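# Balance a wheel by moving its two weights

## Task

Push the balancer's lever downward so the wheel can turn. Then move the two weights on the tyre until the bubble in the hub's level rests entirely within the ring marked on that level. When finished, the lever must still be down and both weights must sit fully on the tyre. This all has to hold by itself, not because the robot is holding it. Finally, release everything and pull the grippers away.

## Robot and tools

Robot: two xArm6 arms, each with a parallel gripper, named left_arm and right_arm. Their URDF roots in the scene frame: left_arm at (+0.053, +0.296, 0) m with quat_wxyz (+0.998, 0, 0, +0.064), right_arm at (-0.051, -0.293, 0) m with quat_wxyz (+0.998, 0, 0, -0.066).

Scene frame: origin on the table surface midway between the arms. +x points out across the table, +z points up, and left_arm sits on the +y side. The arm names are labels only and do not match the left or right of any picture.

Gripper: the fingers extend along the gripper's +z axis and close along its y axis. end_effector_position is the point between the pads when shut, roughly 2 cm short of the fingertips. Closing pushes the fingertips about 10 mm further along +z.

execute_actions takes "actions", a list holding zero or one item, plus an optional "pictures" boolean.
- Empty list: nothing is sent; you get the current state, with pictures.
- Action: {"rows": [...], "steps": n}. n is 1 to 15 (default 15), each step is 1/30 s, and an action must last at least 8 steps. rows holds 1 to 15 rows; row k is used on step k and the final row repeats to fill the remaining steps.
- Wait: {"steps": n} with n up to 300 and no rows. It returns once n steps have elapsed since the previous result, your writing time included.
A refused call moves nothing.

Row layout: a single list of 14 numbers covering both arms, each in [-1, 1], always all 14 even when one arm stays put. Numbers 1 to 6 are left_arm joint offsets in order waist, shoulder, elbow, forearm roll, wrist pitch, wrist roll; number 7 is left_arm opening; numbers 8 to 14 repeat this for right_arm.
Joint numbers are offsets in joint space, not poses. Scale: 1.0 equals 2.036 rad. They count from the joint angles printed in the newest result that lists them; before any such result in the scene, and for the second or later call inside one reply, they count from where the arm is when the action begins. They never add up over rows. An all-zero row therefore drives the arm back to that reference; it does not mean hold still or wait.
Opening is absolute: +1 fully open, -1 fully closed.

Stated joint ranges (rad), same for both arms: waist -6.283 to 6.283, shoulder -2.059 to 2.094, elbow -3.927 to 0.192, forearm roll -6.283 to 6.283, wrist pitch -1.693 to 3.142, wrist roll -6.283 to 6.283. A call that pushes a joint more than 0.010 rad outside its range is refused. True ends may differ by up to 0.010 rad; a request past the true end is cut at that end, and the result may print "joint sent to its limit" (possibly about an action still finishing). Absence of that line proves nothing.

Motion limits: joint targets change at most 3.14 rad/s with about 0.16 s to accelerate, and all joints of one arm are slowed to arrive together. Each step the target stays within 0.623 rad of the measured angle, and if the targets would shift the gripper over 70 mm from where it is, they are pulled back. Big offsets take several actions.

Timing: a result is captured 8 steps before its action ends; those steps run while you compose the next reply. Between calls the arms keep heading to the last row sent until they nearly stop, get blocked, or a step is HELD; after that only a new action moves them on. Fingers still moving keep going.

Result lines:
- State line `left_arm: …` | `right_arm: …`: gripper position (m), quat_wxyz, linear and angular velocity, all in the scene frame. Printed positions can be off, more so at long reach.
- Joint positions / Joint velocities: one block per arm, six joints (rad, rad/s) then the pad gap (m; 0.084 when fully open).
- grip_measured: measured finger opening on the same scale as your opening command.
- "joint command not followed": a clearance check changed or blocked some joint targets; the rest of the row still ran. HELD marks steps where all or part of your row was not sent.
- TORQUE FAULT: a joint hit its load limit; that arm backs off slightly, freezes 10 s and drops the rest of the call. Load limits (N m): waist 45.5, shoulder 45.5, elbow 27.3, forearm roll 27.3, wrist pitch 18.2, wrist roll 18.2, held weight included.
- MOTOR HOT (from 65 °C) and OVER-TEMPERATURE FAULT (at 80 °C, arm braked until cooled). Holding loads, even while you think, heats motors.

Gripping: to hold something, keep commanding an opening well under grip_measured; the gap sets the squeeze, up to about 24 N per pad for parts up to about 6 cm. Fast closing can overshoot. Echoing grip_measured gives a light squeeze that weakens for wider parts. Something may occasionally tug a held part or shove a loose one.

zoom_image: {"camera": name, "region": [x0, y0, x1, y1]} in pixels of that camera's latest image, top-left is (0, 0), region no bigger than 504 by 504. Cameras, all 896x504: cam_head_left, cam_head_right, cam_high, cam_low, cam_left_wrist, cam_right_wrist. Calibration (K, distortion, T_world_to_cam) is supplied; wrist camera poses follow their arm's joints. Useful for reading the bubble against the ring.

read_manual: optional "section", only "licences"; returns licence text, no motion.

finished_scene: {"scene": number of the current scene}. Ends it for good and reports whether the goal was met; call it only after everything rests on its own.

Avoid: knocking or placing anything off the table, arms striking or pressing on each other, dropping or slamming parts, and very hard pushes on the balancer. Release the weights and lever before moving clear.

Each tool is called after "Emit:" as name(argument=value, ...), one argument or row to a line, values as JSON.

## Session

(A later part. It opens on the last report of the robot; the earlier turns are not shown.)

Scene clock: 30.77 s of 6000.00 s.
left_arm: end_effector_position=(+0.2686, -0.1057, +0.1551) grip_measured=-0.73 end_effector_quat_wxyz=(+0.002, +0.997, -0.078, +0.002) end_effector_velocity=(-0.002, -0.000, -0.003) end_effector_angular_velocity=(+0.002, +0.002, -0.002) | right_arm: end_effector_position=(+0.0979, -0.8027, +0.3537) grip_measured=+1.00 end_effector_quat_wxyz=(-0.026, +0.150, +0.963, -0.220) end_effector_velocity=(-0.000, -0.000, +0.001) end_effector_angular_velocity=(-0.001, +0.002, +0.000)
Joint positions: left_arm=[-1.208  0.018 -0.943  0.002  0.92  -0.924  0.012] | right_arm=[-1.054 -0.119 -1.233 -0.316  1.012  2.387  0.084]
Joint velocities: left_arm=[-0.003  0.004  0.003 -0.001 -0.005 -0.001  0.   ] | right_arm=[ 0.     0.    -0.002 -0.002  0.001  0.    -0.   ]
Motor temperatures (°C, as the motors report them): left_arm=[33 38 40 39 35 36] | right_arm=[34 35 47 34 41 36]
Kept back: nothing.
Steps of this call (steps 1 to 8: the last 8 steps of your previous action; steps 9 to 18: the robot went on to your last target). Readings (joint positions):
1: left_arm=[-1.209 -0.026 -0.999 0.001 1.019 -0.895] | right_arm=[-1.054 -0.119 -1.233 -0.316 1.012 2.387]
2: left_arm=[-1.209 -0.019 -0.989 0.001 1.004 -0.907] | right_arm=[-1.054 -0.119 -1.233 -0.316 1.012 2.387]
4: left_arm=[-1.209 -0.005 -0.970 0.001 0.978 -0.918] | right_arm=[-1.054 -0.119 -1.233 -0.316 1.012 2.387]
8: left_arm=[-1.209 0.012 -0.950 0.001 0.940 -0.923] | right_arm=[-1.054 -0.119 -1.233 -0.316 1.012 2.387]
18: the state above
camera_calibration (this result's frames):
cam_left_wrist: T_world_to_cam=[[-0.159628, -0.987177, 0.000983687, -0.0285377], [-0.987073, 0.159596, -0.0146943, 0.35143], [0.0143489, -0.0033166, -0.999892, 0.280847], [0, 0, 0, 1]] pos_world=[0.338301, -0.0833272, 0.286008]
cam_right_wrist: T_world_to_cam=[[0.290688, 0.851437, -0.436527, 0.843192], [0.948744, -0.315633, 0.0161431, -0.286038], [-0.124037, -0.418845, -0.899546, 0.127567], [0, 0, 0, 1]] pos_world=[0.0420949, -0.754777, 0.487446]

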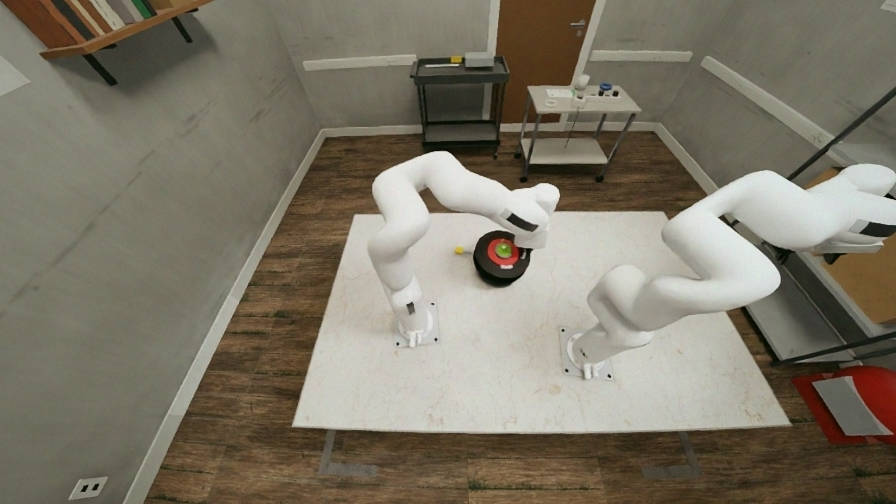

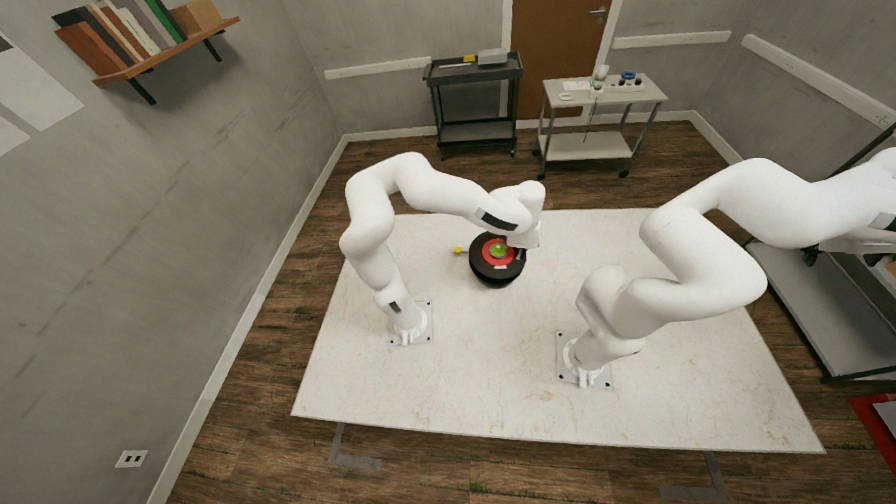

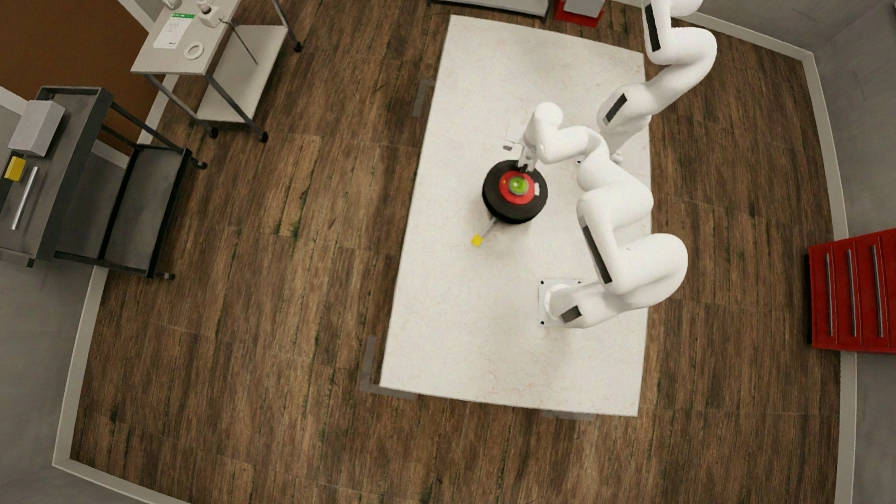

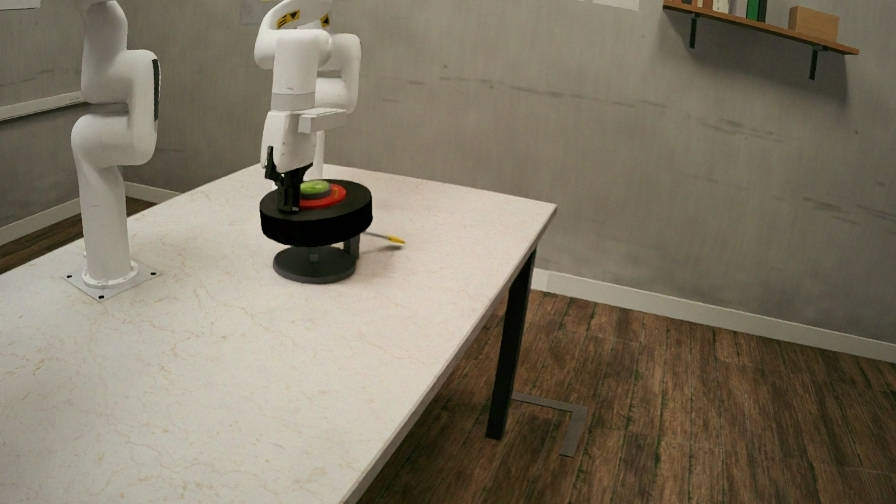

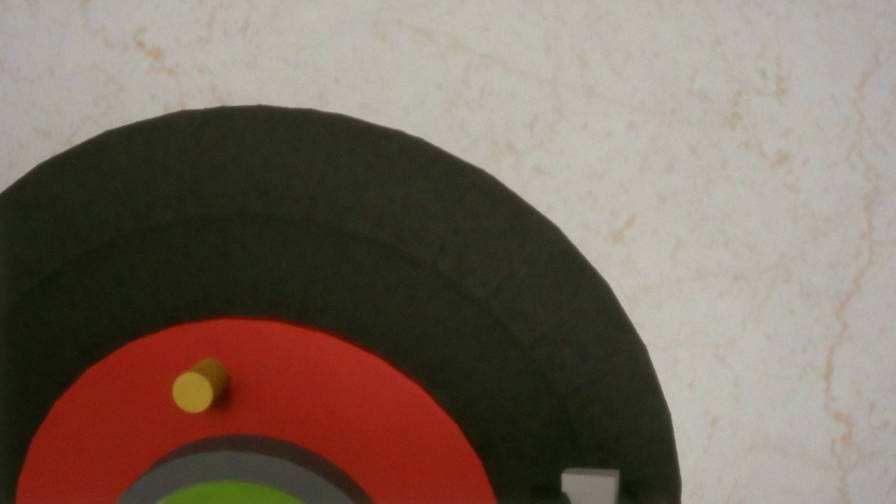

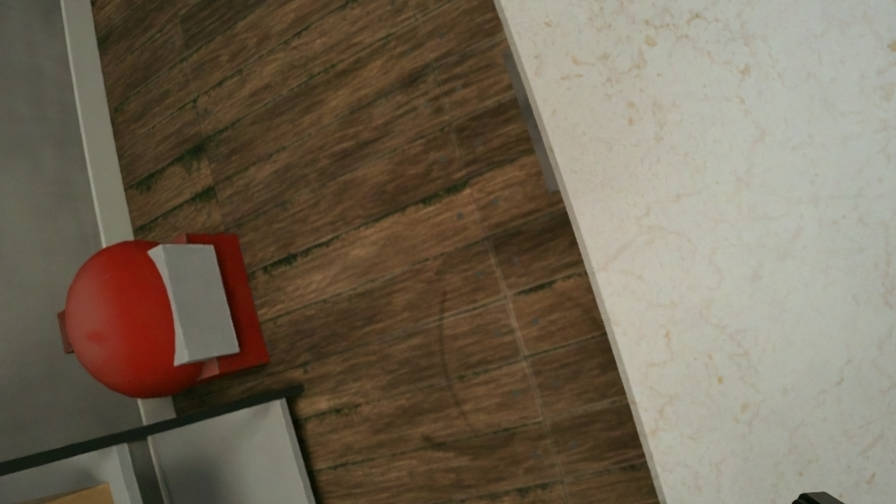

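Emit:
execute_actions(
  actions=[
    {"rows":[[0,0,0,0,0,0,-0.78,0,0,0,0,0,0,1],[0,0,0,0,0,0,-0.7,0,0,0,0,0,0,1],[0,0,0,0,0,0,-0.63,0,0,0,0,0,0,1],[0,0,0,0,0,0,-0.57,0,0,0,0,0,0,1],[0,0,0,0,0,0,-0.55,0,0,0,0,0,0,1],[0,0,0,0,0,0,-0.55,0,0,0,0,0,0,1],[0,-0.002,-0.003,0,0.005,0,-0.55,0,0,0,0,0,0,1],[0,-0.005,-0.006,0,0.011,0,-0.55,0,0,0,0,0,0,1],[0,-0.009,-0.011,0,0.02,0,-0.55,0,0,0,0,0,0,1],[0,-0.013,-0.017,0,0.03,0,-0.55,0,0,0,0,0,0,1],[0,-0.018,-0.023,0,0.041,0,-0.55,0,0,0,0,0,0,1],[0,-0.023,-0.03,0,0.053,0,-0.55,0,0,0,0,0,0,1],[0,-0.028,-0.036,0,0.066,0,-0.55,0,0,0,0,0,0,1]],"steps":15},
  ],
)

Emit:
execute_actions(
  actions=[
    {"steps":14},
  ],
)

Emit:
execute_actions(
  actions=[
    {"rows":[[-0.003,-0.02,0.018,0,0.002,-0.015,-0.4,0,0,0,0,0,0,1],[-0.006,-0.04,0.038,0,0.002,-0.03,-0.2,0,0,0,0,0,0,1],[-0.009,-0.06,0.06,0,0,-0.05,0,0,0,0,0,0,0,1],[-0.012,-0.08,0.083,0,-0.003,-0.07,0.2,0,0,0,0,0,0,1],[-0.015,-0.1,0.105,0,-0.005,-0.09,0.25,0,0,0,0,0,0,1],[-0.018,-0.12,0.128,0,-0.008,-0.105,0.25,0,0,0,0,0,0,1],[-0.02,-0.14,0.15,0,-0.01,-0.115,0.25,0,0,0,0,0,0,1],[-0.0214,-0.1533,0.167,0,-0.0133,-0.124,0.25,0,0,0,0,0,0,1]],"steps":15},
  ],
)

Emit:
execute_actions(
  actions=[
    {"steps":40},
  ],
  pictures=true,
)

Scene clock: 31.90 s of 6000.00 s.
left_arm: end_effector_position=(+0.2668, -0.1038, +0.1520) grip_measured=-0.58 end_effector_quat_wxyz=(-0.002, +0.997, -0.079, -0.001) end_effector_velocity=(-0.013, +0.023, -0.026) end_effector_angular_velocity=(+0.074, +0.049, +0.009) | right_arm: end_effector_position=(+0.0979, -0.8027, +0.3537) grip_measured=+1.00 end_effector_quat_wxyz=(-0.026, +0.150, +0.963, -0.220) end_effector_velocity=(-0.000, -0.000, +0.000) end_effector_angular_velocity=(-0.000, +0.001, +0.000)
Joint positions: left_arm=[-1.209  0.021 -0.938  0.001  0.921 -0.924  0.019] | right_arm=[-1.054 -0.119 -1.233 -0.316  1.012  2.387  0.084]
Joint velocities: left_arm=[ 0.001  0.015  0.043 -0.01   0.03  -0.001  0.003] | right_arm=[ 0.     0.    -0.001 -0.001  0.001  0.    -0.   ]
Motor temperatures (°C, as the motors report them): left_arm=[33 38 40 39 35 36] | right_arm=[34 35 47 34 41 36]
Steps of this call (steps 1 to 15: the robot went on to your last target; steps 16 to 27: nothing new was sent; steps 28 to 34: the first 7 steps of this action). Readings (joint positions):
28: left_arm=[-1.209 0.019 -0.941 0.001 0.919 -0.924] | right_arm=[-1.054 -0.119 -1.233 -0.316 1.012 2.387]
29: left_arm=[-1.209 0.019 -0.942 0.001 0.919 -0.924] | right_arm=[-1.054 -0.119 -1.233 -0.316 1.012 2.387]
31: left_arm=[-1.209 0.019 -0.942 0.001 0.919 -0.924] | right_arm=[-1.054 -0.119 -1.233 -0.316 1.012 2.387]
34: the state above

Scene clock: 32.37 s of 6000.00 s.
left_arm: end_effector_position=(+0.2679, -0.1044, +0.1995) grip_measured=-0.57 end_effector_quat_wxyz=(-0.000, +0.997, -0.078, +0.001) end_effector_velocity=(-0.006, +0.013, -0.012) end_effector_angular_velocity=(+0.050, +0.026, +0.003) | right_arm: end_effector_position=(+0.0979, -0.8027, +0.3537) grip_measured=+1.00 end_effector_quat_wxyz=(-0.026, +0.150, +0.963, -0.220) end_effector_velocity=(-0.000, +0.001, -0.001) end_effector_angular_velocity=(+0.004, -0.000, -0.001)
Joint positions: left_arm=[-1.208 -0.038 -1.014  0.002  1.052 -0.924  0.019] | right_arm=[-1.054 -0.119 -1.233 -0.316  1.012  2.387  0.084]
Joint velocities: left_arm=[ 0.003  0.006  0.014  0.001  0.036 -0.    -0.   ] | right_arm=[-0.     0.     0.002  0.002  0.002  0.    -0.   ]
Motor temperatures (°C, as the motors report them): left_arm=[33 38 40 39 35 36] | right_arm=[34 35 47 34 41 36]
Kept back: nothing.
Steps of this call (steps 1 to 8: the last 8 steps of your previous action; steps 9 to 14: the robot went on to your last target). Readings (joint positions):
1: left_arm=[-1.210 0.021 -0.937 0.000 0.923 -0.924] | right_arm=[-1.054 -0.119 -1.233 -0.316 1.012 2.387]
2: left_arm=[-1.210 0.020 -0.939 0.000 0.927 -0.924] | right_arm=[-1.054 -0.119 -1.233 -0.316 1.012 2.387]
4: left_arm=[-1.210 0.012 -0.949 0.001 0.947 -0.924] | right_arm=[-1.054 -0.119 -1.233 -0.316 1.012 2.387]
8: left_arm=[-1.209 -0.021 -0.994 0.001 1.015 -0.924] | right_arm=[-1.054 -0.119 -1.233 -0.316 1.012 2.387]
14: the state above

Scene clock: 32.60 s of 6000.00 s.
left_arm: end_effector_position=(+0.2429, -0.0750, +0.2014) grip_measured=+0.21 end_effector_quat_wxyz=(-0.000, +0.999, -0.032, +0.001) end_effector_velocity=(-0.200, +0.245, -0.014) end_effector_angular_velocity=(-0.033, -0.016, +0.776) | right_arm: end_effector_position=(+0.0979, -0.8027, +0.3537) grip_measured=+1.00 end_effector_quat_wxyz=(-0.026, +0.150, +0.963, -0.220) end_effector_velocity=(+0.000, +0.000, -0.000) end_effector_angular_velocity=(+0.002, -0.001, -0.000)
Joint positions: left_arm=[-1.228 -0.167 -0.882  0.002  1.049 -1.036  0.053] | right_arm=[-1.054 -0.119 -1.233 -0.316  1.012  2.387  0.084]
Joint velocities: left_arm=[-0.161 -1.072  1.141 -0.    -0.103 -0.937  0.047] | right_arm=[ 0.     0.    -0.     0.002  0.002 -0.     0.   ]
Motor temperatures (°C, as the motors report them): left_arm=[33 38 40 39 35 36] | right_arm=[34 35 47 34 41 36]
Steps of this call (steps 1 to 7: the first 7 steps of this action). Readings (joint positions):
1: left_arm=[-1.208 -0.038 -1.014 0.002 1.053 -0.924] | right_arm=[-1.054 -0.119 -1.233 -0.316 1.012 2.387]
2: left_arm=[-1.209 -0.041 -1.011 0.002 1.054 -0.928] | right_arm=[-1.054 -0.119 -1.233 -0.316 1.012 2.387]
4: left_arm=[-1.213 -0.074 -0.978 0.002 1.054 -0.955] | right_arm=[-1.054 -0.119 -1.233 -0.316 1.012 2.387]
7: the state above

Scene clock: 33.93 s of 6000.00 s.
left_arm: end_effector_position=(+0.2099, -0.0294, +0.1893) grip_measured=+0.24 end_effector_quat_wxyz=(-0.001, +1.000, +0.026, +0.000) end_effector_velocity=(-0.000, -0.000, -0.000) end_effector_angular_velocity=(+0.001, +0.000, -0.001) | right_arm: end_effector_position=(+0.0979, -0.8027, +0.3537) grip_measured=+1.00 end_effector_quat_wxyz=(-0.026, +0.150, +0.963, -0.220) end_effector_velocity=(+0.001, +0.000, +0.000) end_effector_angular_velocity=(+0.000, -0.001, +0.000)
Joint positions: left_arm=[-1.252 -0.35  -0.674  0.002  1.025 -1.177  0.054] | right_arm=[-1.054 -0.119 -1.233 -0.316  1.012  2.387  0.084]
Joint velocities: left_arm=[-0.001  0.001  0.    -0.    -0.    -0.     0.   ] | right_arm=[ 0.001 -0.    -0.001  0.001  0.     0.    -0.   ]
Motor temperatures (°C, as the motors report them): left_arm=[33 38 40 39 35 36] | right_arm=[34 36 48 34 41 36]
Kept back: nothing.
Steps of this call (steps 1 to 8: the last 8 steps of your previous action; steps 9 to 30: the robot went on to your last target; steps 31 to 40: nothing new was sent). Readings (joint positions):
1: left_arm=[-1.233 -0.204 -0.842 0.002 1.045 -1.067] | right_arm=[-1.054 -0.119 -1.233 -0.316 1.012 2.387]
2: left_arm=[-1.238 -0.241 -0.801 0.002 1.041 -1.096] | right_arm=[-1.054 -0.119 -1.233 -0.316 1.012 2.387]
4: left_arm=[-1.246 -0.305 -0.728 0.002 1.033 -1.142] | right_arm=[-1.054 -0.119 -1.233 -0.316 1.012 2.387]
8: left_arm=[-1.251 -0.344 -0.680 0.002 1.027 -1.172] | right_arm=[-1.054 -0.119 -1.233 -0.316 1.012 2.387]
40: the state above
All arms were judged still, so your last target was given up. Only a new action makes them travel on or press farther. Fingers that are still opening or closing keep moving.
camera_calibration (this result's frames):
cam_left_wrist: T_world_to_cam=[[0.0485442, -0.998815, -0.00338762, -0.00584286], [-0.998756, -0.0485021, -0.0115571, 0.277582], [0.0113791, 0.00394443, -0.999927, 0.317009], [0, 0, 0, 1]] pos_world=[0.273913, 0.00637693, 0.320174]
cam_right_wrist: T_world_to_cam=[[0.290688, 0.851437, -0.436527, 0.843192], [0.948744, -0.315633, 0.016143, -0.286038], [-0.124037, -0.418845, -0.899546, 0.127567], [0, 0, 0, 1]] pos_world=[0.042095, -0.754777, 0.487446]

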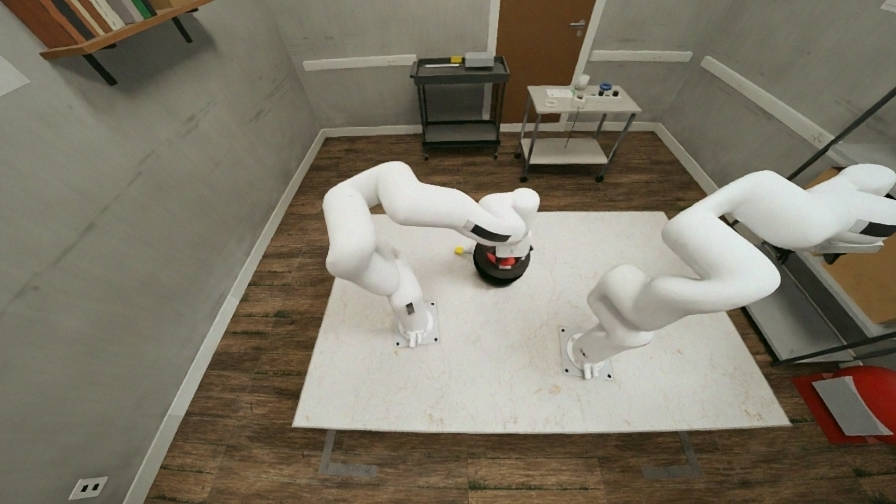

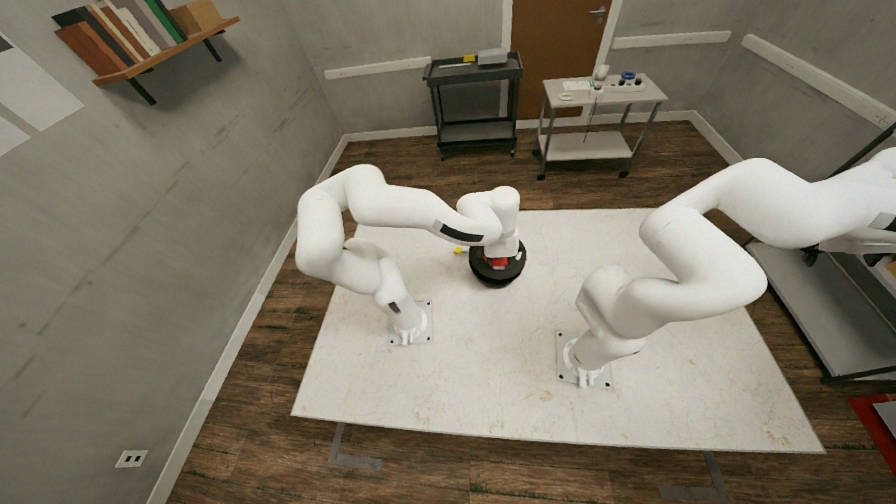

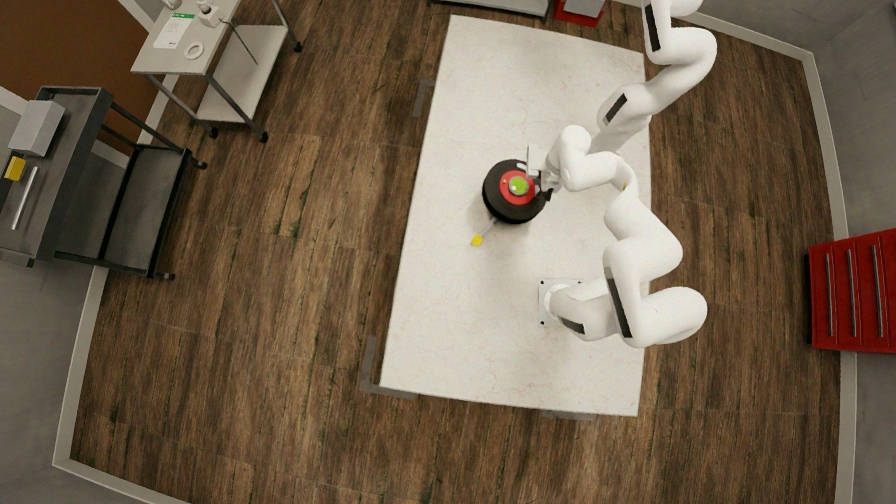

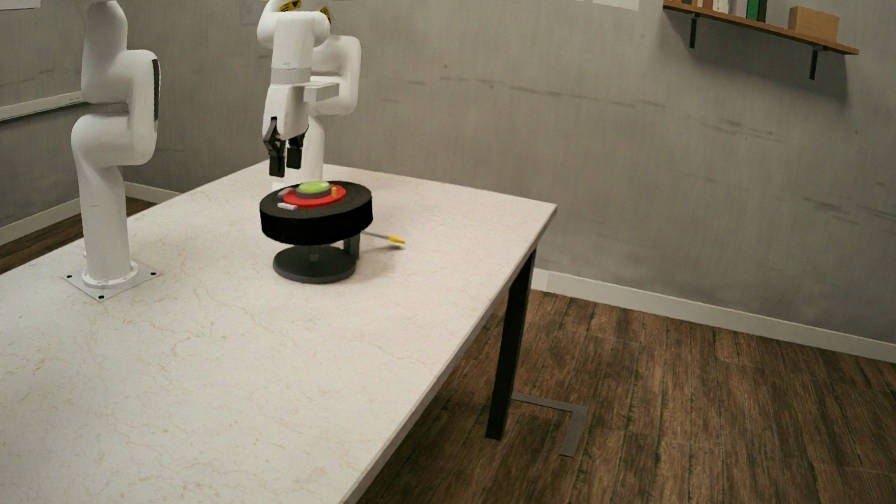

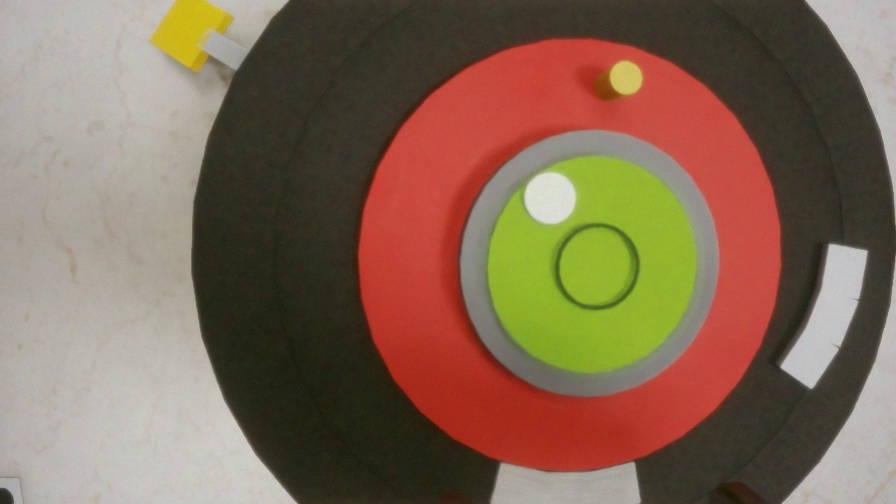

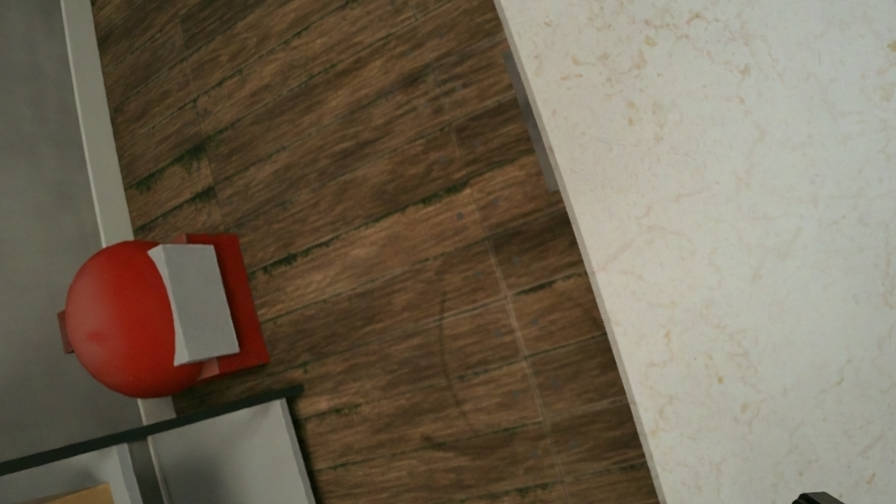

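Emit:
execute_actions(
  actions=[
    {"rows":[[-0.003,0.001,0.007,0,-0.008,-0.003,0.25,0,0,0,0,0,0,1],[-0.005,0.004,0.014,0,-0.018,-0.005,0.25,0,0,0,0,0,0,1],[-0.005,0.008,0.019,0,-0.027,-0.005,0.25,0,0,0,0,0,0,1],[-0.005,0.012,0.024,0,-0.036,-0.005,0.25,0,0,0,0,0,0,1],[-0.005,0.016,0.029,0,-0.045,-0.005,0.25,0,0,0,0,0,0,1],[-0.005,0.019,0.032,0,-0.051,-0.005,0.25,0,0,0,0,0,0,1],[-0.005,0.021,0.035,0,-0.056,-0.005,0.25,0,0,0,0,0,0,1],[-0.005,0.023,0.037,0,-0.06,-0.005,0.25,0,0,0,0,0,0,1],[-0.005,0.025,0.039,0,-0.064,-0.005,0.25,0,0,0,0,0,0,1],[-0.005,0.0263,0.0405,0,-0.067,-0.005,0.25,0,0,0,0,0,0,1],[-0.005,0.0273,0.0415,0,-0.0693,-0.005,0.25,0,0,0,0,0,0,1]],"steps":15},
  ],
)

Emit:
execute_actions(
  actions=[
    {"steps":14},
  ],
)

Emit:
execute_actions(
  actions=[
    {"rows":[[0,0,0,0,0,0,0.2,0,0,0,0,0,0,1],[0,0,0,0,0,0,0.14,0,0,0,0,0,0,1],[0,0,0,0,0,0,0.08,0,0,0,0,0,0,1],[0,0,0,0,0,0,0.02,0,0,0,0,0,0,1],[0,0,0,0,0,0,-0.04,0,0,0,0,0,0,1],[0,0,0,0,0,0,-0.1,0,0,0,0,0,0,1],[0,0,0,0,0,0,-0.18,0,0,0,0,0,0,1],[0,0,0,0,0,0,-0.26,0,0,0,0,0,0,1],[0,0,0,0,0,0,-0.33,0,0,0,0,0,0,1]],"steps":15},
  ],
)

Emit:
execute_actions(
  actions=[
    {"steps":10},
  ],
  pictures=true,
)

Scene clock: 36.43 s of 6000.00 s.
left_arm: end_effector_position=(+0.2061, -0.0292, +0.1688) grip_measured=+0.24 end_effector_quat_wxyz=(-0.001, +1.000, +0.026, +0.000) end_effector_velocity=(-0.015, +0.016, -0.164) end_effector_angular_velocity=(+0.051, +0.024, -0.001) | right_arm: end_effector_position=(+0.0979, -0.8027, +0.3537) grip_measured=+1.00 end_effector_quat_wxyz=(-0.026, +0.150, +0.963, -0.220) end_effector_velocity=(-0.000, -0.000, -0.000) end_effector_angular_velocity=(-0.001, +0.000, +0.001)
Joint positions: left_arm=[-1.261 -0.328 -0.631  0.002  0.96  -1.186  0.054] | right_arm=[-1.054 -0.119 -1.233 -0.316  1.012  2.387  0.084]
Joint velocities: left_arm=[-0.019  0.218  0.3    0.    -0.461 -0.018 -0.   ] | right_arm=[-0.    -0.     0.    -0.    -0.001 -0.     0.   ]
Motor temperatures (°C, as the motors report them): left_arm=[33 38 40 39 35 36] | right_arm=[34 36 48 34 41 36]
Steps of this call (steps 1 to 68: nothing new was sent; steps 69 to 75: the first 7 steps of this action). Readings (joint positions):
69: left_arm=[-1.252 -0.350 -0.674 0.002 1.025 -1.177] | right_arm=[-1.054 -0.119 -1.233 -0.316 1.012 2.387]
70: left_arm=[-1.253 -0.350 -0.673 0.002 1.022 -1.178] | right_arm=[-1.054 -0.119 -1.233 -0.316 1.012 2.387]
72: left_arm=[-1.257 -0.346 -0.661 0.002 1.004 -1.182] | right_arm=[-1.054 -0.119 -1.233 -0.316 1.012 2.387]
75: the state above

Scene clock: 36.90 s of 6000.00 s.
left_arm: end_effector_position=(+0.2055, -0.0295, +0.1480) grip_measured=+0.25 end_effector_quat_wxyz=(+0.001, +1.000, +0.026, +0.001) end_effector_velocity=(+0.000, +0.000, -0.002) end_effector_angular_velocity=(+0.001, -0.000, -0.001) | right_arm: end_effector_position=(+0.0979, -0.8027, +0.3537) grip_measured=+1.00 end_effector_quat_wxyz=(-0.026, +0.150, +0.963, -0.220) end_effector_velocity=(+0.000, -0.000, +0.001) end_effector_angular_velocity=(-0.003, -0.001, +0.000)
Joint positions: left_arm=[-1.263 -0.297 -0.593  0.001  0.886 -1.187  0.055] | right_arm=[-1.054 -0.119 -1.233 -0.316  1.012  2.387  0.084]
Joint velocities: left_arm=[ 0.001  0.004  0.004  0.001 -0.007  0.001  0.   ] | right_arm=[-0.    -0.001 -0.001 -0.    -0.001 -0.    -0.   ]
Motor temperatures (°C, as the motors report them): left_arm=[33 38 40 39 35 36] | right_arm=[34 36 48 34 41 36]
Kept back: nothing.
Steps of this call (steps 1 to 8: the last 8 steps of your previous action; steps 9 to 14: the robot went on to your last target). Readings (joint positions):
1: left_arm=[-1.261 -0.321 -0.621 0.002 0.945 -1.186] | right_arm=[-1.054 -0.119 -1.233 -0.316 1.012 2.387]
2: left_arm=[-1.262 -0.315 -0.613 0.002 0.932 -1.186] | right_arm=[-1.054 -0.119 -1.233 -0.316 1.012 2.387]
4: left_arm=[-1.262 -0.305 -0.601 0.002 0.910 -1.187] | right_arm=[-1.054 -0.119 -1.233 -0.316 1.012 2.387]
8: left_arm=[-1.262 -0.297 -0.594 0.001 0.890 -1.187] | right_arm=[-1.054 -0.119 -1.233 -0.316 1.012 2.387]
14: the state above

Scene clock: 37.13 s of 6000.00 s.
left_arm: end_effector_position=(+0.2053, -0.0300, +0.1491) grip_measured=-0.05 end_effector_quat_wxyz=(+0.002, +1.000, +0.026, +0.001) end_effector_velocity=(+0.001, -0.002, +0.004) end_effector_angular_velocity=(-0.007, +0.001, +0.004) | right_arm: end_effector_position=(+0.0979, -0.8027, +0.3537) grip_measured=+1.00 end_effector_quat_wxyz=(-0.026, +0.150, +0.963, -0.220) end_effector_velocity=(-0.000, +0.000, -0.000) end_effector_angular_velocity=(+0.001, +0.001, -0.000)
Joint positions: left_arm=[-1.263 -0.299 -0.594  0.     0.888 -1.187  0.042] | right_arm=[-1.054 -0.119 -1.233 -0.316  1.012  2.387  0.084]
Joint velocities: left_arm=[ 0.001 -0.004 -0.008 -0.004  0.007 -0.001 -0.042] | right_arm=[-0.     0.     0.    -0.     0.001  0.    -0.   ]
Motor temperatures (°C, as the motors report them): left_arm=[33 38 40 39 35 36] | right_arm=[34 36 48 34 41 36]
Steps of this call (steps 1 to 7: the first 7 steps of this action). Readings (joint positions):
1: left_arm=[-1.263 -0.297 -0.593 0.001 0.886 -1.187] | right_arm=[-1.054 -0.119 -1.233 -0.316 1.012 2.387]
2: left_arm=[-1.262 -0.297 -0.593 0.001 0.886 -1.187] | right_arm=[-1.054 -0.119 -1.233 -0.316 1.012 2.387]
4: left_arm=[-1.263 -0.298 -0.594 0.001 0.887 -1.187] | right_arm=[-1.054 -0.119 -1.233 -0.316 1.012 2.387]
7: the state above

Scene clock: 37.47 s of 6000.00 s.
left_arm: end_effector_position=(+0.2054, -0.0300, +0.1488) grip_measured=-0.06 end_effector_quat_wxyz=(+0.002, +1.000, +0.026, +0.001) end_effector_velocity=(-0.000, -0.000, -0.001) end_effector_angular_velocity=(+0.000, -0.000, -0.002) | right_arm: end_effector_position=(+0.0979, -0.8027, +0.3537) grip_measured=+1.00 end_effector_quat_wxyz=(-0.026, +0.150, +0.963, -0.220) end_effector_velocity=(-0.000, -0.000, +0.000) end_effector_angular_velocity=(-0.001, +0.001, +0.000)
Joint positions: left_arm=[-1.263 -0.298 -0.594  0.     0.887 -1.187  0.041] | right_arm=[-1.054 -0.119 -1.233 -0.316  1.012  2.387  0.084]
Joint velocities: left_arm=[-0.001  0.002  0.001  0.001 -0.003  0.002  0.   ] | right_arm=[-0.     0.001 -0.001 -0.001  0.     0.    -0.   ]
Motor temperatures (°C, as the motors report them): left_arm=[33 38 40 39 35 36] | right_arm=[34 36 48 34 41 36]
Kept back: nothing.
Steps of this call (steps 1 to 8: the last 8 steps of your previous action; steps 9 to 10: the robot went on to your last target). Readings (joint positions):
1: left_arm=[-1.263 -0.299 -0.594 0.000 0.888 -1.187] | right_arm=[-1.054 -0.119 -1.233 -0.316 1.012 2.387]
2: left_arm=[-1.263 -0.299 -0.594 0.000 0.888 -1.187] | right_arm=[-1.054 -0.119 -1.233 -0.316 1.012 2.387]
4: left_arm=[-1.263 -0.298 -0.594 0.000 0.888 -1.187] | right_arm=[-1.054 -0.119 -1.233 -0.316 1.012 2.387]
8: left_arm=[-1.263 -0.298 -0.594 0.000 0.887 -1.187] | right_arm=[-1.054 -0.119 -1.233 -0.316 1.012 2.387]
10: the state above
camera_calibration (this result's frames):
cam_left_wrist: T_world_to_cam=[[0.0483183, -0.99883, 0.00213966, -0.00714322], [-0.99875, -0.0483416, -0.0126835, 0.272715], [0.0127721, -0.00152414, -0.999917, 0.276086], [0, 0, 0, 1]] pos_world=[0.269193, 0.00646941, 0.279538]
cam_right_wrist: T_world_to_cam=[[0.290688, 0.851437, -0.436527, 0.843192], [0.948744, -0.315633, 0.0161431, -0.286038], [-0.124037, -0.418845, -0.899546, 0.127567], [0, 0, 0, 1]] pos_world=[0.042095, -0.754777, 0.487446]

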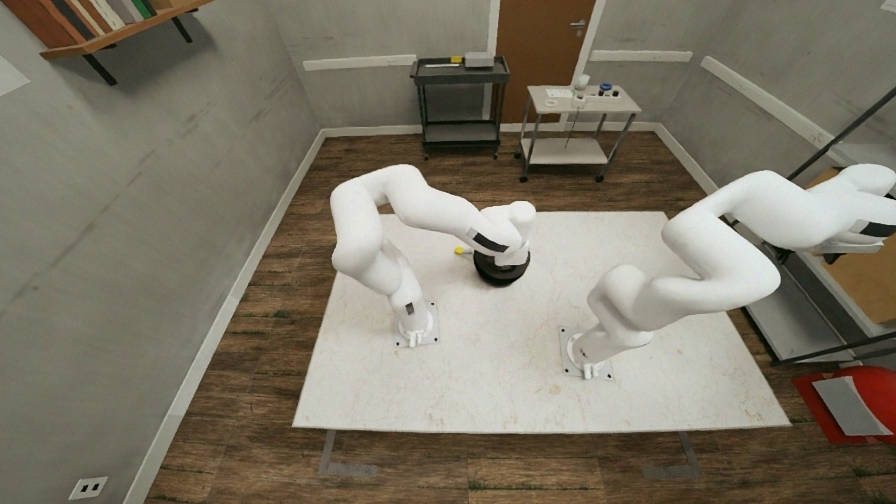

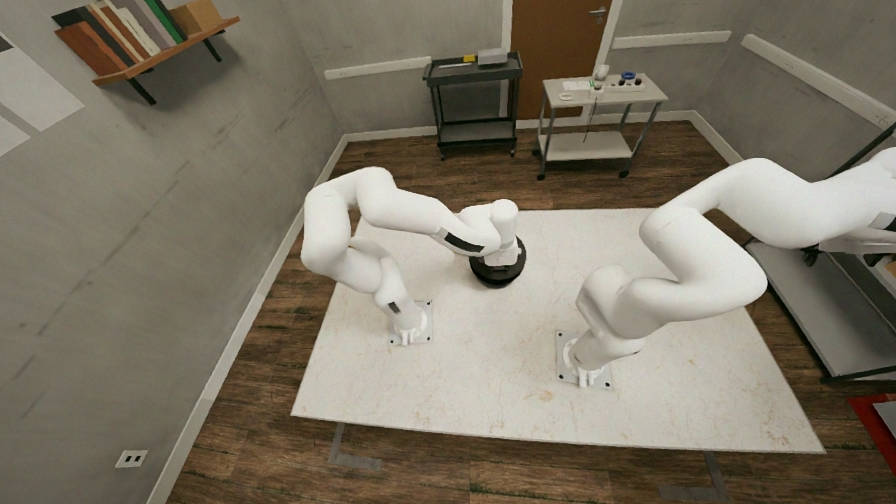

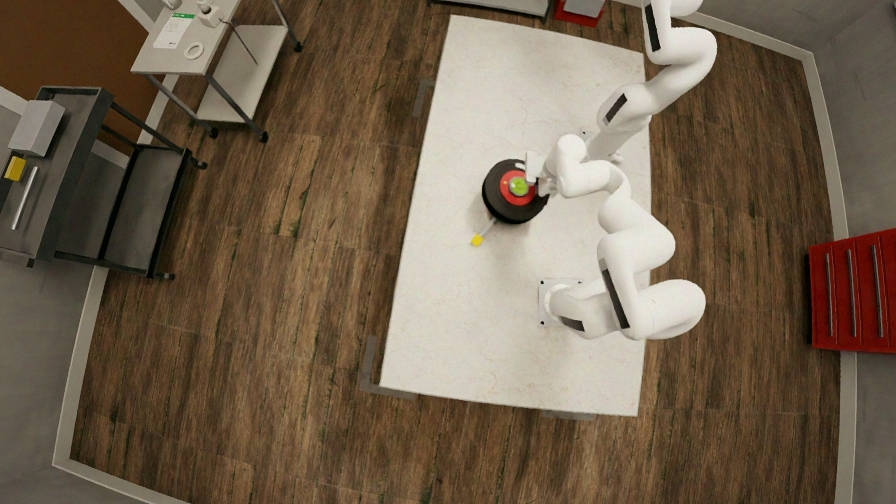

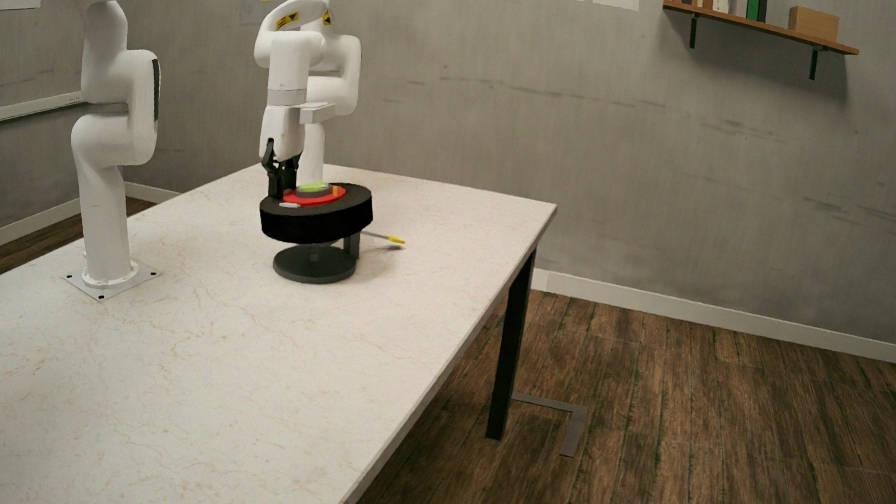

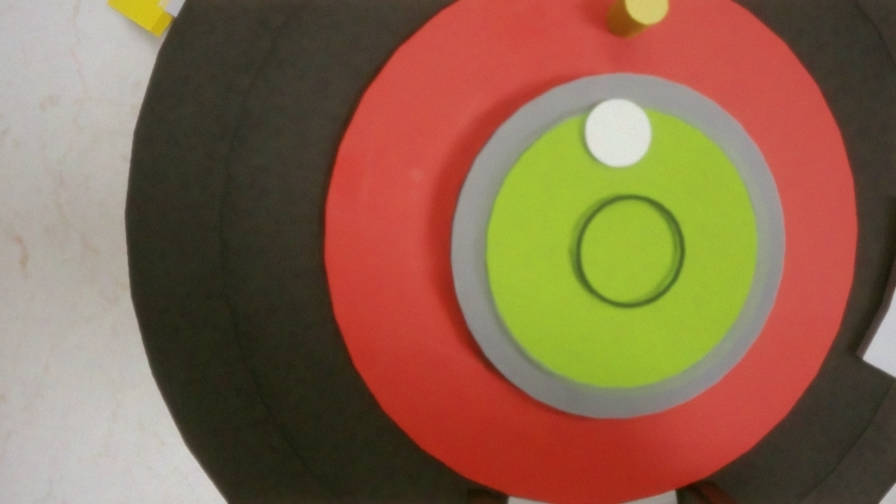

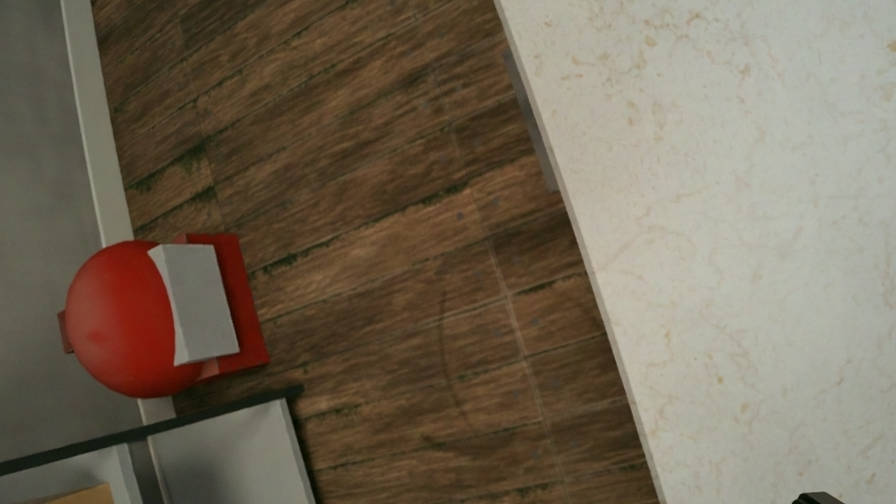

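Lift slowly.

Emit:
execute_actions(
  actions=[
    {"rows":[[0,-0.001,-0.0013,0,0.0023,0,-0.33,0,0,0,0,0,0,1],[0,-0.002,-0.0026,0,0.0046,0,-0.33,0,0,0,0,0,0,1],[0,-0.003,-0.004,0,0.007,0,-0.33,0,0,0,0,0,0,1],[0,-0.0045,-0.006,0,0.0105,0,-0.33,0,0,0,0,0,0,1],[0,-0.006,-0.008,0,0.014,0,-0.33,0,0,0,0,0,0,1],[0,-0.008,-0.01,0,0.018,0,-0.33,0,0,0,0,0,0,1],[0,-0.01,-0.0125,0,0.023,0,-0.33,0,0,0,0,0,0,1],[0,-0.0125,-0.015,0,0.028,0,-0.33,0,0,0,0,0,0,1],[0,-0.015,-0.018,0,0.034,0,-0.33,0,0,0,0,0,0,1],[0,-0.018,-0.021,0,0.04,0,-0.33,0,0,0,0,0,0,1],[0,-0.021,-0.025,0,0.047,0,-0.33,0,0,0,0,0,0,1],[0,-0.024,-0.028,0,0.053,0,-0.33,0,0,0,0,0,0,1],[0,-0.027,-0.031,0,0.059,0,-0.33,0,0,0,0,0,0,1],[0,-0.029,-0.034,0,0.064,0,-0.33,0,0,0,0,0,0,1],[0,-0.031,-0.036,0,0.069,0,-0.33,0,0,0,0,0,0,1]],"steps":15},
  ],
)

Emit:
execute_actions(
  actions=[
    {"steps":80},
  ],
  pictures=true,
)

Scene clock: 38.20 s of 6000.00 s.
left_arm: end_effector_position=(+0.2055, -0.0286, +0.1514) grip_measured=-0.08 end_effector_quat_wxyz=(-0.001, +1.000, +0.026, +0.000) end_effector_velocity=(-0.005, +0.017, +0.028) end_effector_angular_velocity=(+0.071, +0.027, +0.001) | right_arm: end_effector_position=(+0.0979, -0.8027, +0.3537) grip_measured=+1.00 end_effector_quat_wxyz=(-0.026, +0.150, +0.963, -0.220) end_effector_velocity=(+0.000, +0.000, -0.001) end_effector_angular_velocity=(+0.002, +0.001, -0.000)
Joint positions: left_arm=[-1.262 -0.302 -0.6    0.002  0.903 -1.186  0.041] | right_arm=[-1.054 -0.119 -1.233 -0.316  1.012  2.387  0.084]
Joint velocities: left_arm=[ 0.005 -0.055 -0.059  0.007  0.189  0.    -0.003] | right_arm=[ 0.     0.001  0.    -0.     0.001  0.     0.   ]
Motor temperatures (°C, as the motors report them): left_arm=[33 38 40 39 35 36] | right_arm=[34 36 48 34 41 36]
Steps of this call (steps 1 to 15: the robot went on to your last target; steps 16 to 22: the first 7 steps of this action). Readings (joint positions):
16: left_arm=[-1.263 -0.298 -0.593 0.001 0.887 -1.187] | right_arm=[-1.054 -0.119 -1.233 -0.316 1.012 2.387]
17: left_arm=[-1.263 -0.298 -0.594 0.001 0.887 -1.187] | right_arm=[-1.054 -0.119 -1.233 -0.316 1.012 2.387]
19: left_arm=[-1.263 -0.299 -0.595 0.001 0.891 -1.187] | right_arm=[-1.054 -0.119 -1.233 -0.316 1.012 2.387]
22: the state above

Scene clock: 40.87 s of 6000.00 s.
left_arm: end_effector_position=(+0.2050, -0.0291, +0.1902) grip_measured=-0.08 end_effector_quat_wxyz=(+0.000, +1.000, +0.026, +0.000) end_effector_velocity=(-0.000, -0.000, +0.000) end_effector_angular_velocity=(+0.000, +0.000, +0.000) | right_arm: end_effector_position=(+0.0979, -0.8027, +0.3537) grip_measured=+1.00 end_effector_quat_wxyz=(-0.026, +0.150, +0.963, -0.220) end_effector_velocity=(+0.000, +0.000, -0.000) end_effector_angular_velocity=(+0.001, -0.001, +0.000)
Joint positions: left_arm=[-1.263 -0.361 -0.667  0.     1.028 -1.187  0.041] | right_arm=[-1.054 -0.119 -1.233 -0.316  1.012  2.387  0.084]
Joint velocities: left_arm=[-0.001 -0.001 -0.    -0.     0.001 -0.001  0.   ] | right_arm=[-0.    -0.     0.001  0.001 -0.    -0.001  0.   ]
Motor temperatures (°C, as the motors report them): left_arm=[33 38 40 39 35 36] | right_arm=[34 36 48 34 41 36]
Kept back: nothing.
Steps of this call (steps 1 to 8: the last 8 steps of your previous action; steps 9 to 30: the robot went on to your last target; steps 31 to 80: nothing new was sent). Readings (joint positions):
1: left_arm=[-1.262 -0.305 -0.602 0.002 0.911 -1.186] | right_arm=[-1.054 -0.119 -1.233 -0.316 1.012 2.387]
2: left_arm=[-1.261 -0.308 -0.606 0.002 0.919 -1.187] | right_arm=[-1.054 -0.119 -1.233 -0.316 1.012 2.387]
4: left_arm=[-1.261 -0.318 -0.618 0.002 0.940 -1.187] | right_arm=[-1.054 -0.119 -1.233 -0.316 1.012 2.387]
8: left_arm=[-1.262 -0.342 -0.647 0.001 0.988 -1.187] | right_arm=[-1.054 -0.119 -1.233 -0.316 1.012 2.387]
80: the state above
All arms were judged still, so your last target was given up. Only a new action makes them travel on or press farther. Fingers that are still opening or closing keep moving.
camera_calibration (this result's frames):
cam_left_wrist: T_world_to_cam=[[0.048359, -0.998829, -0.00164077, -0.00560258], [-0.998769, -0.0483378, -0.011172, 0.272593], [0.0110796, 0.00217902, -0.999936, 0.317917], [0, 0, 0, 1]] pos_world=[0.269005, 0.00688776, 0.320933]
cam_right_wrist: T_world_to_cam=[[0.290688, 0.851437, -0.436527, 0.843192], [0.948744, -0.315633, 0.0161432, -0.286038], [-0.124037, -0.418845, -0.899546, 0.127567], [0, 0, 0, 1]] pos_world=[0.042095, -0.754777, 0.487446]

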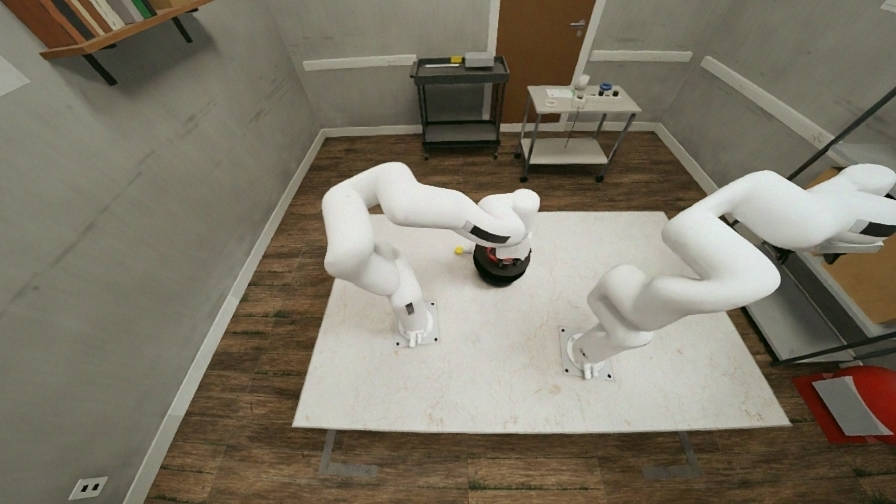

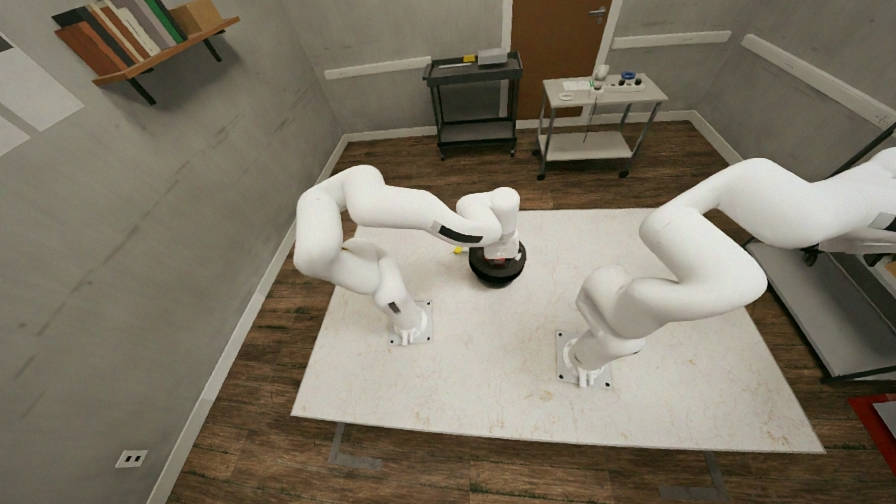

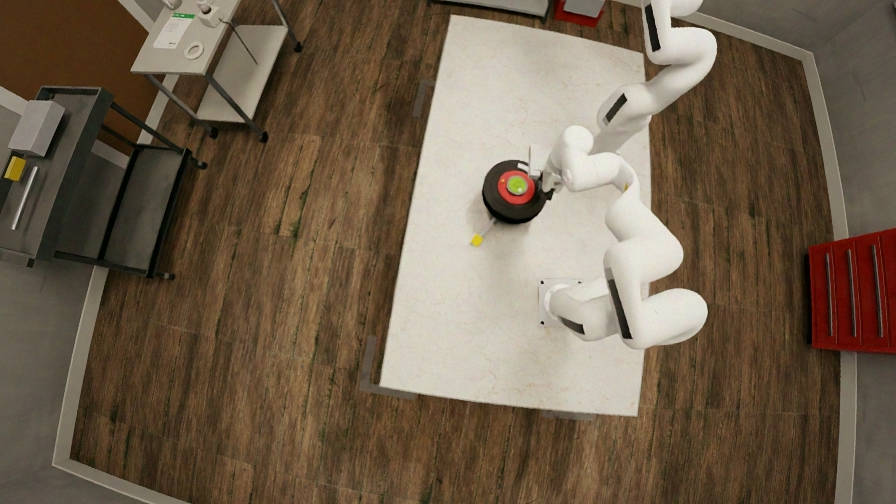

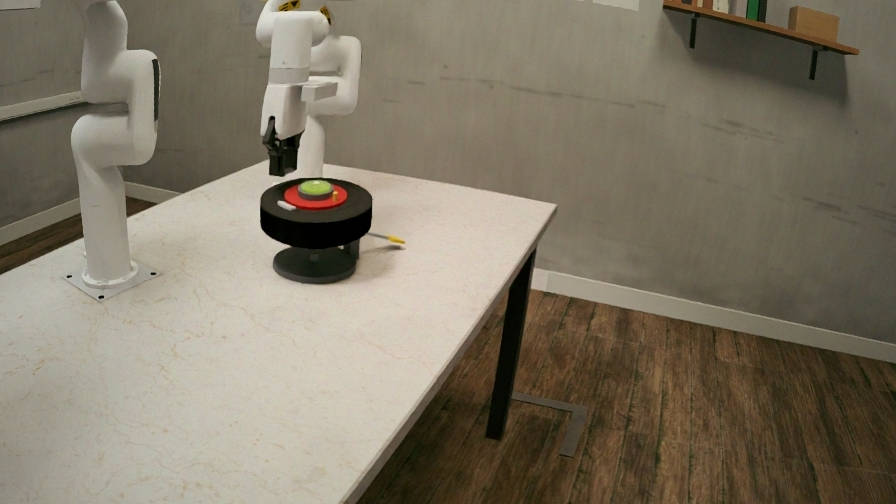

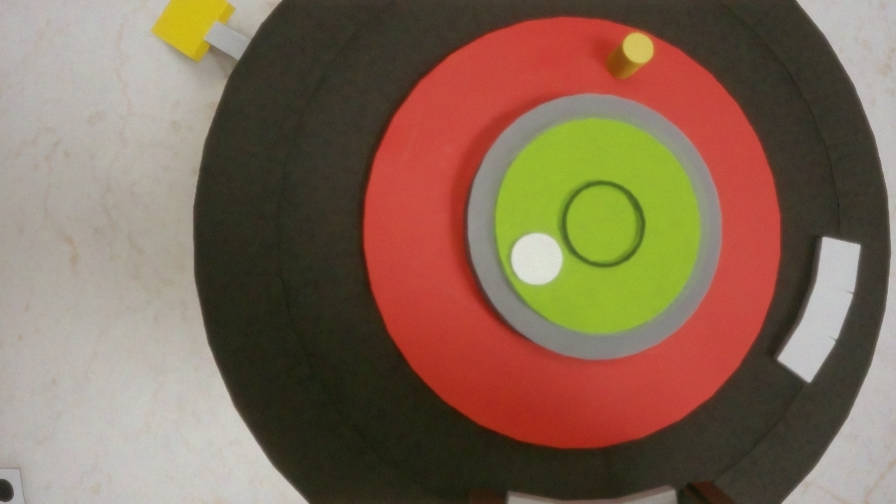

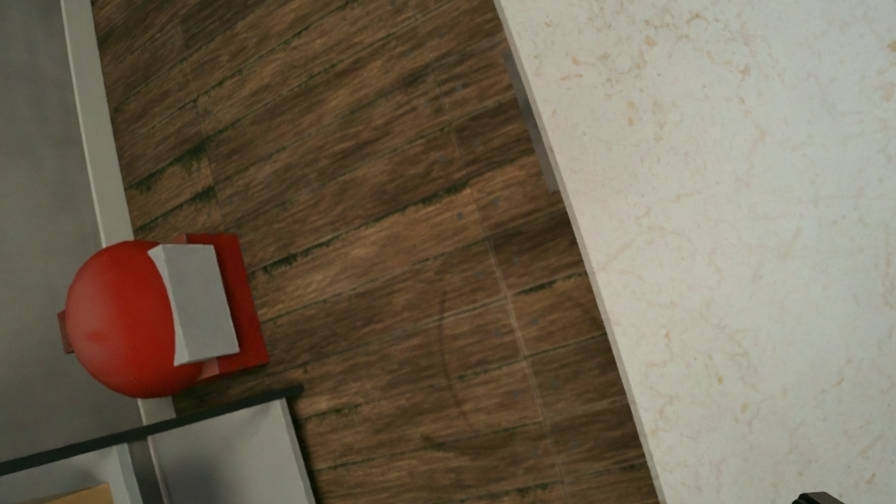

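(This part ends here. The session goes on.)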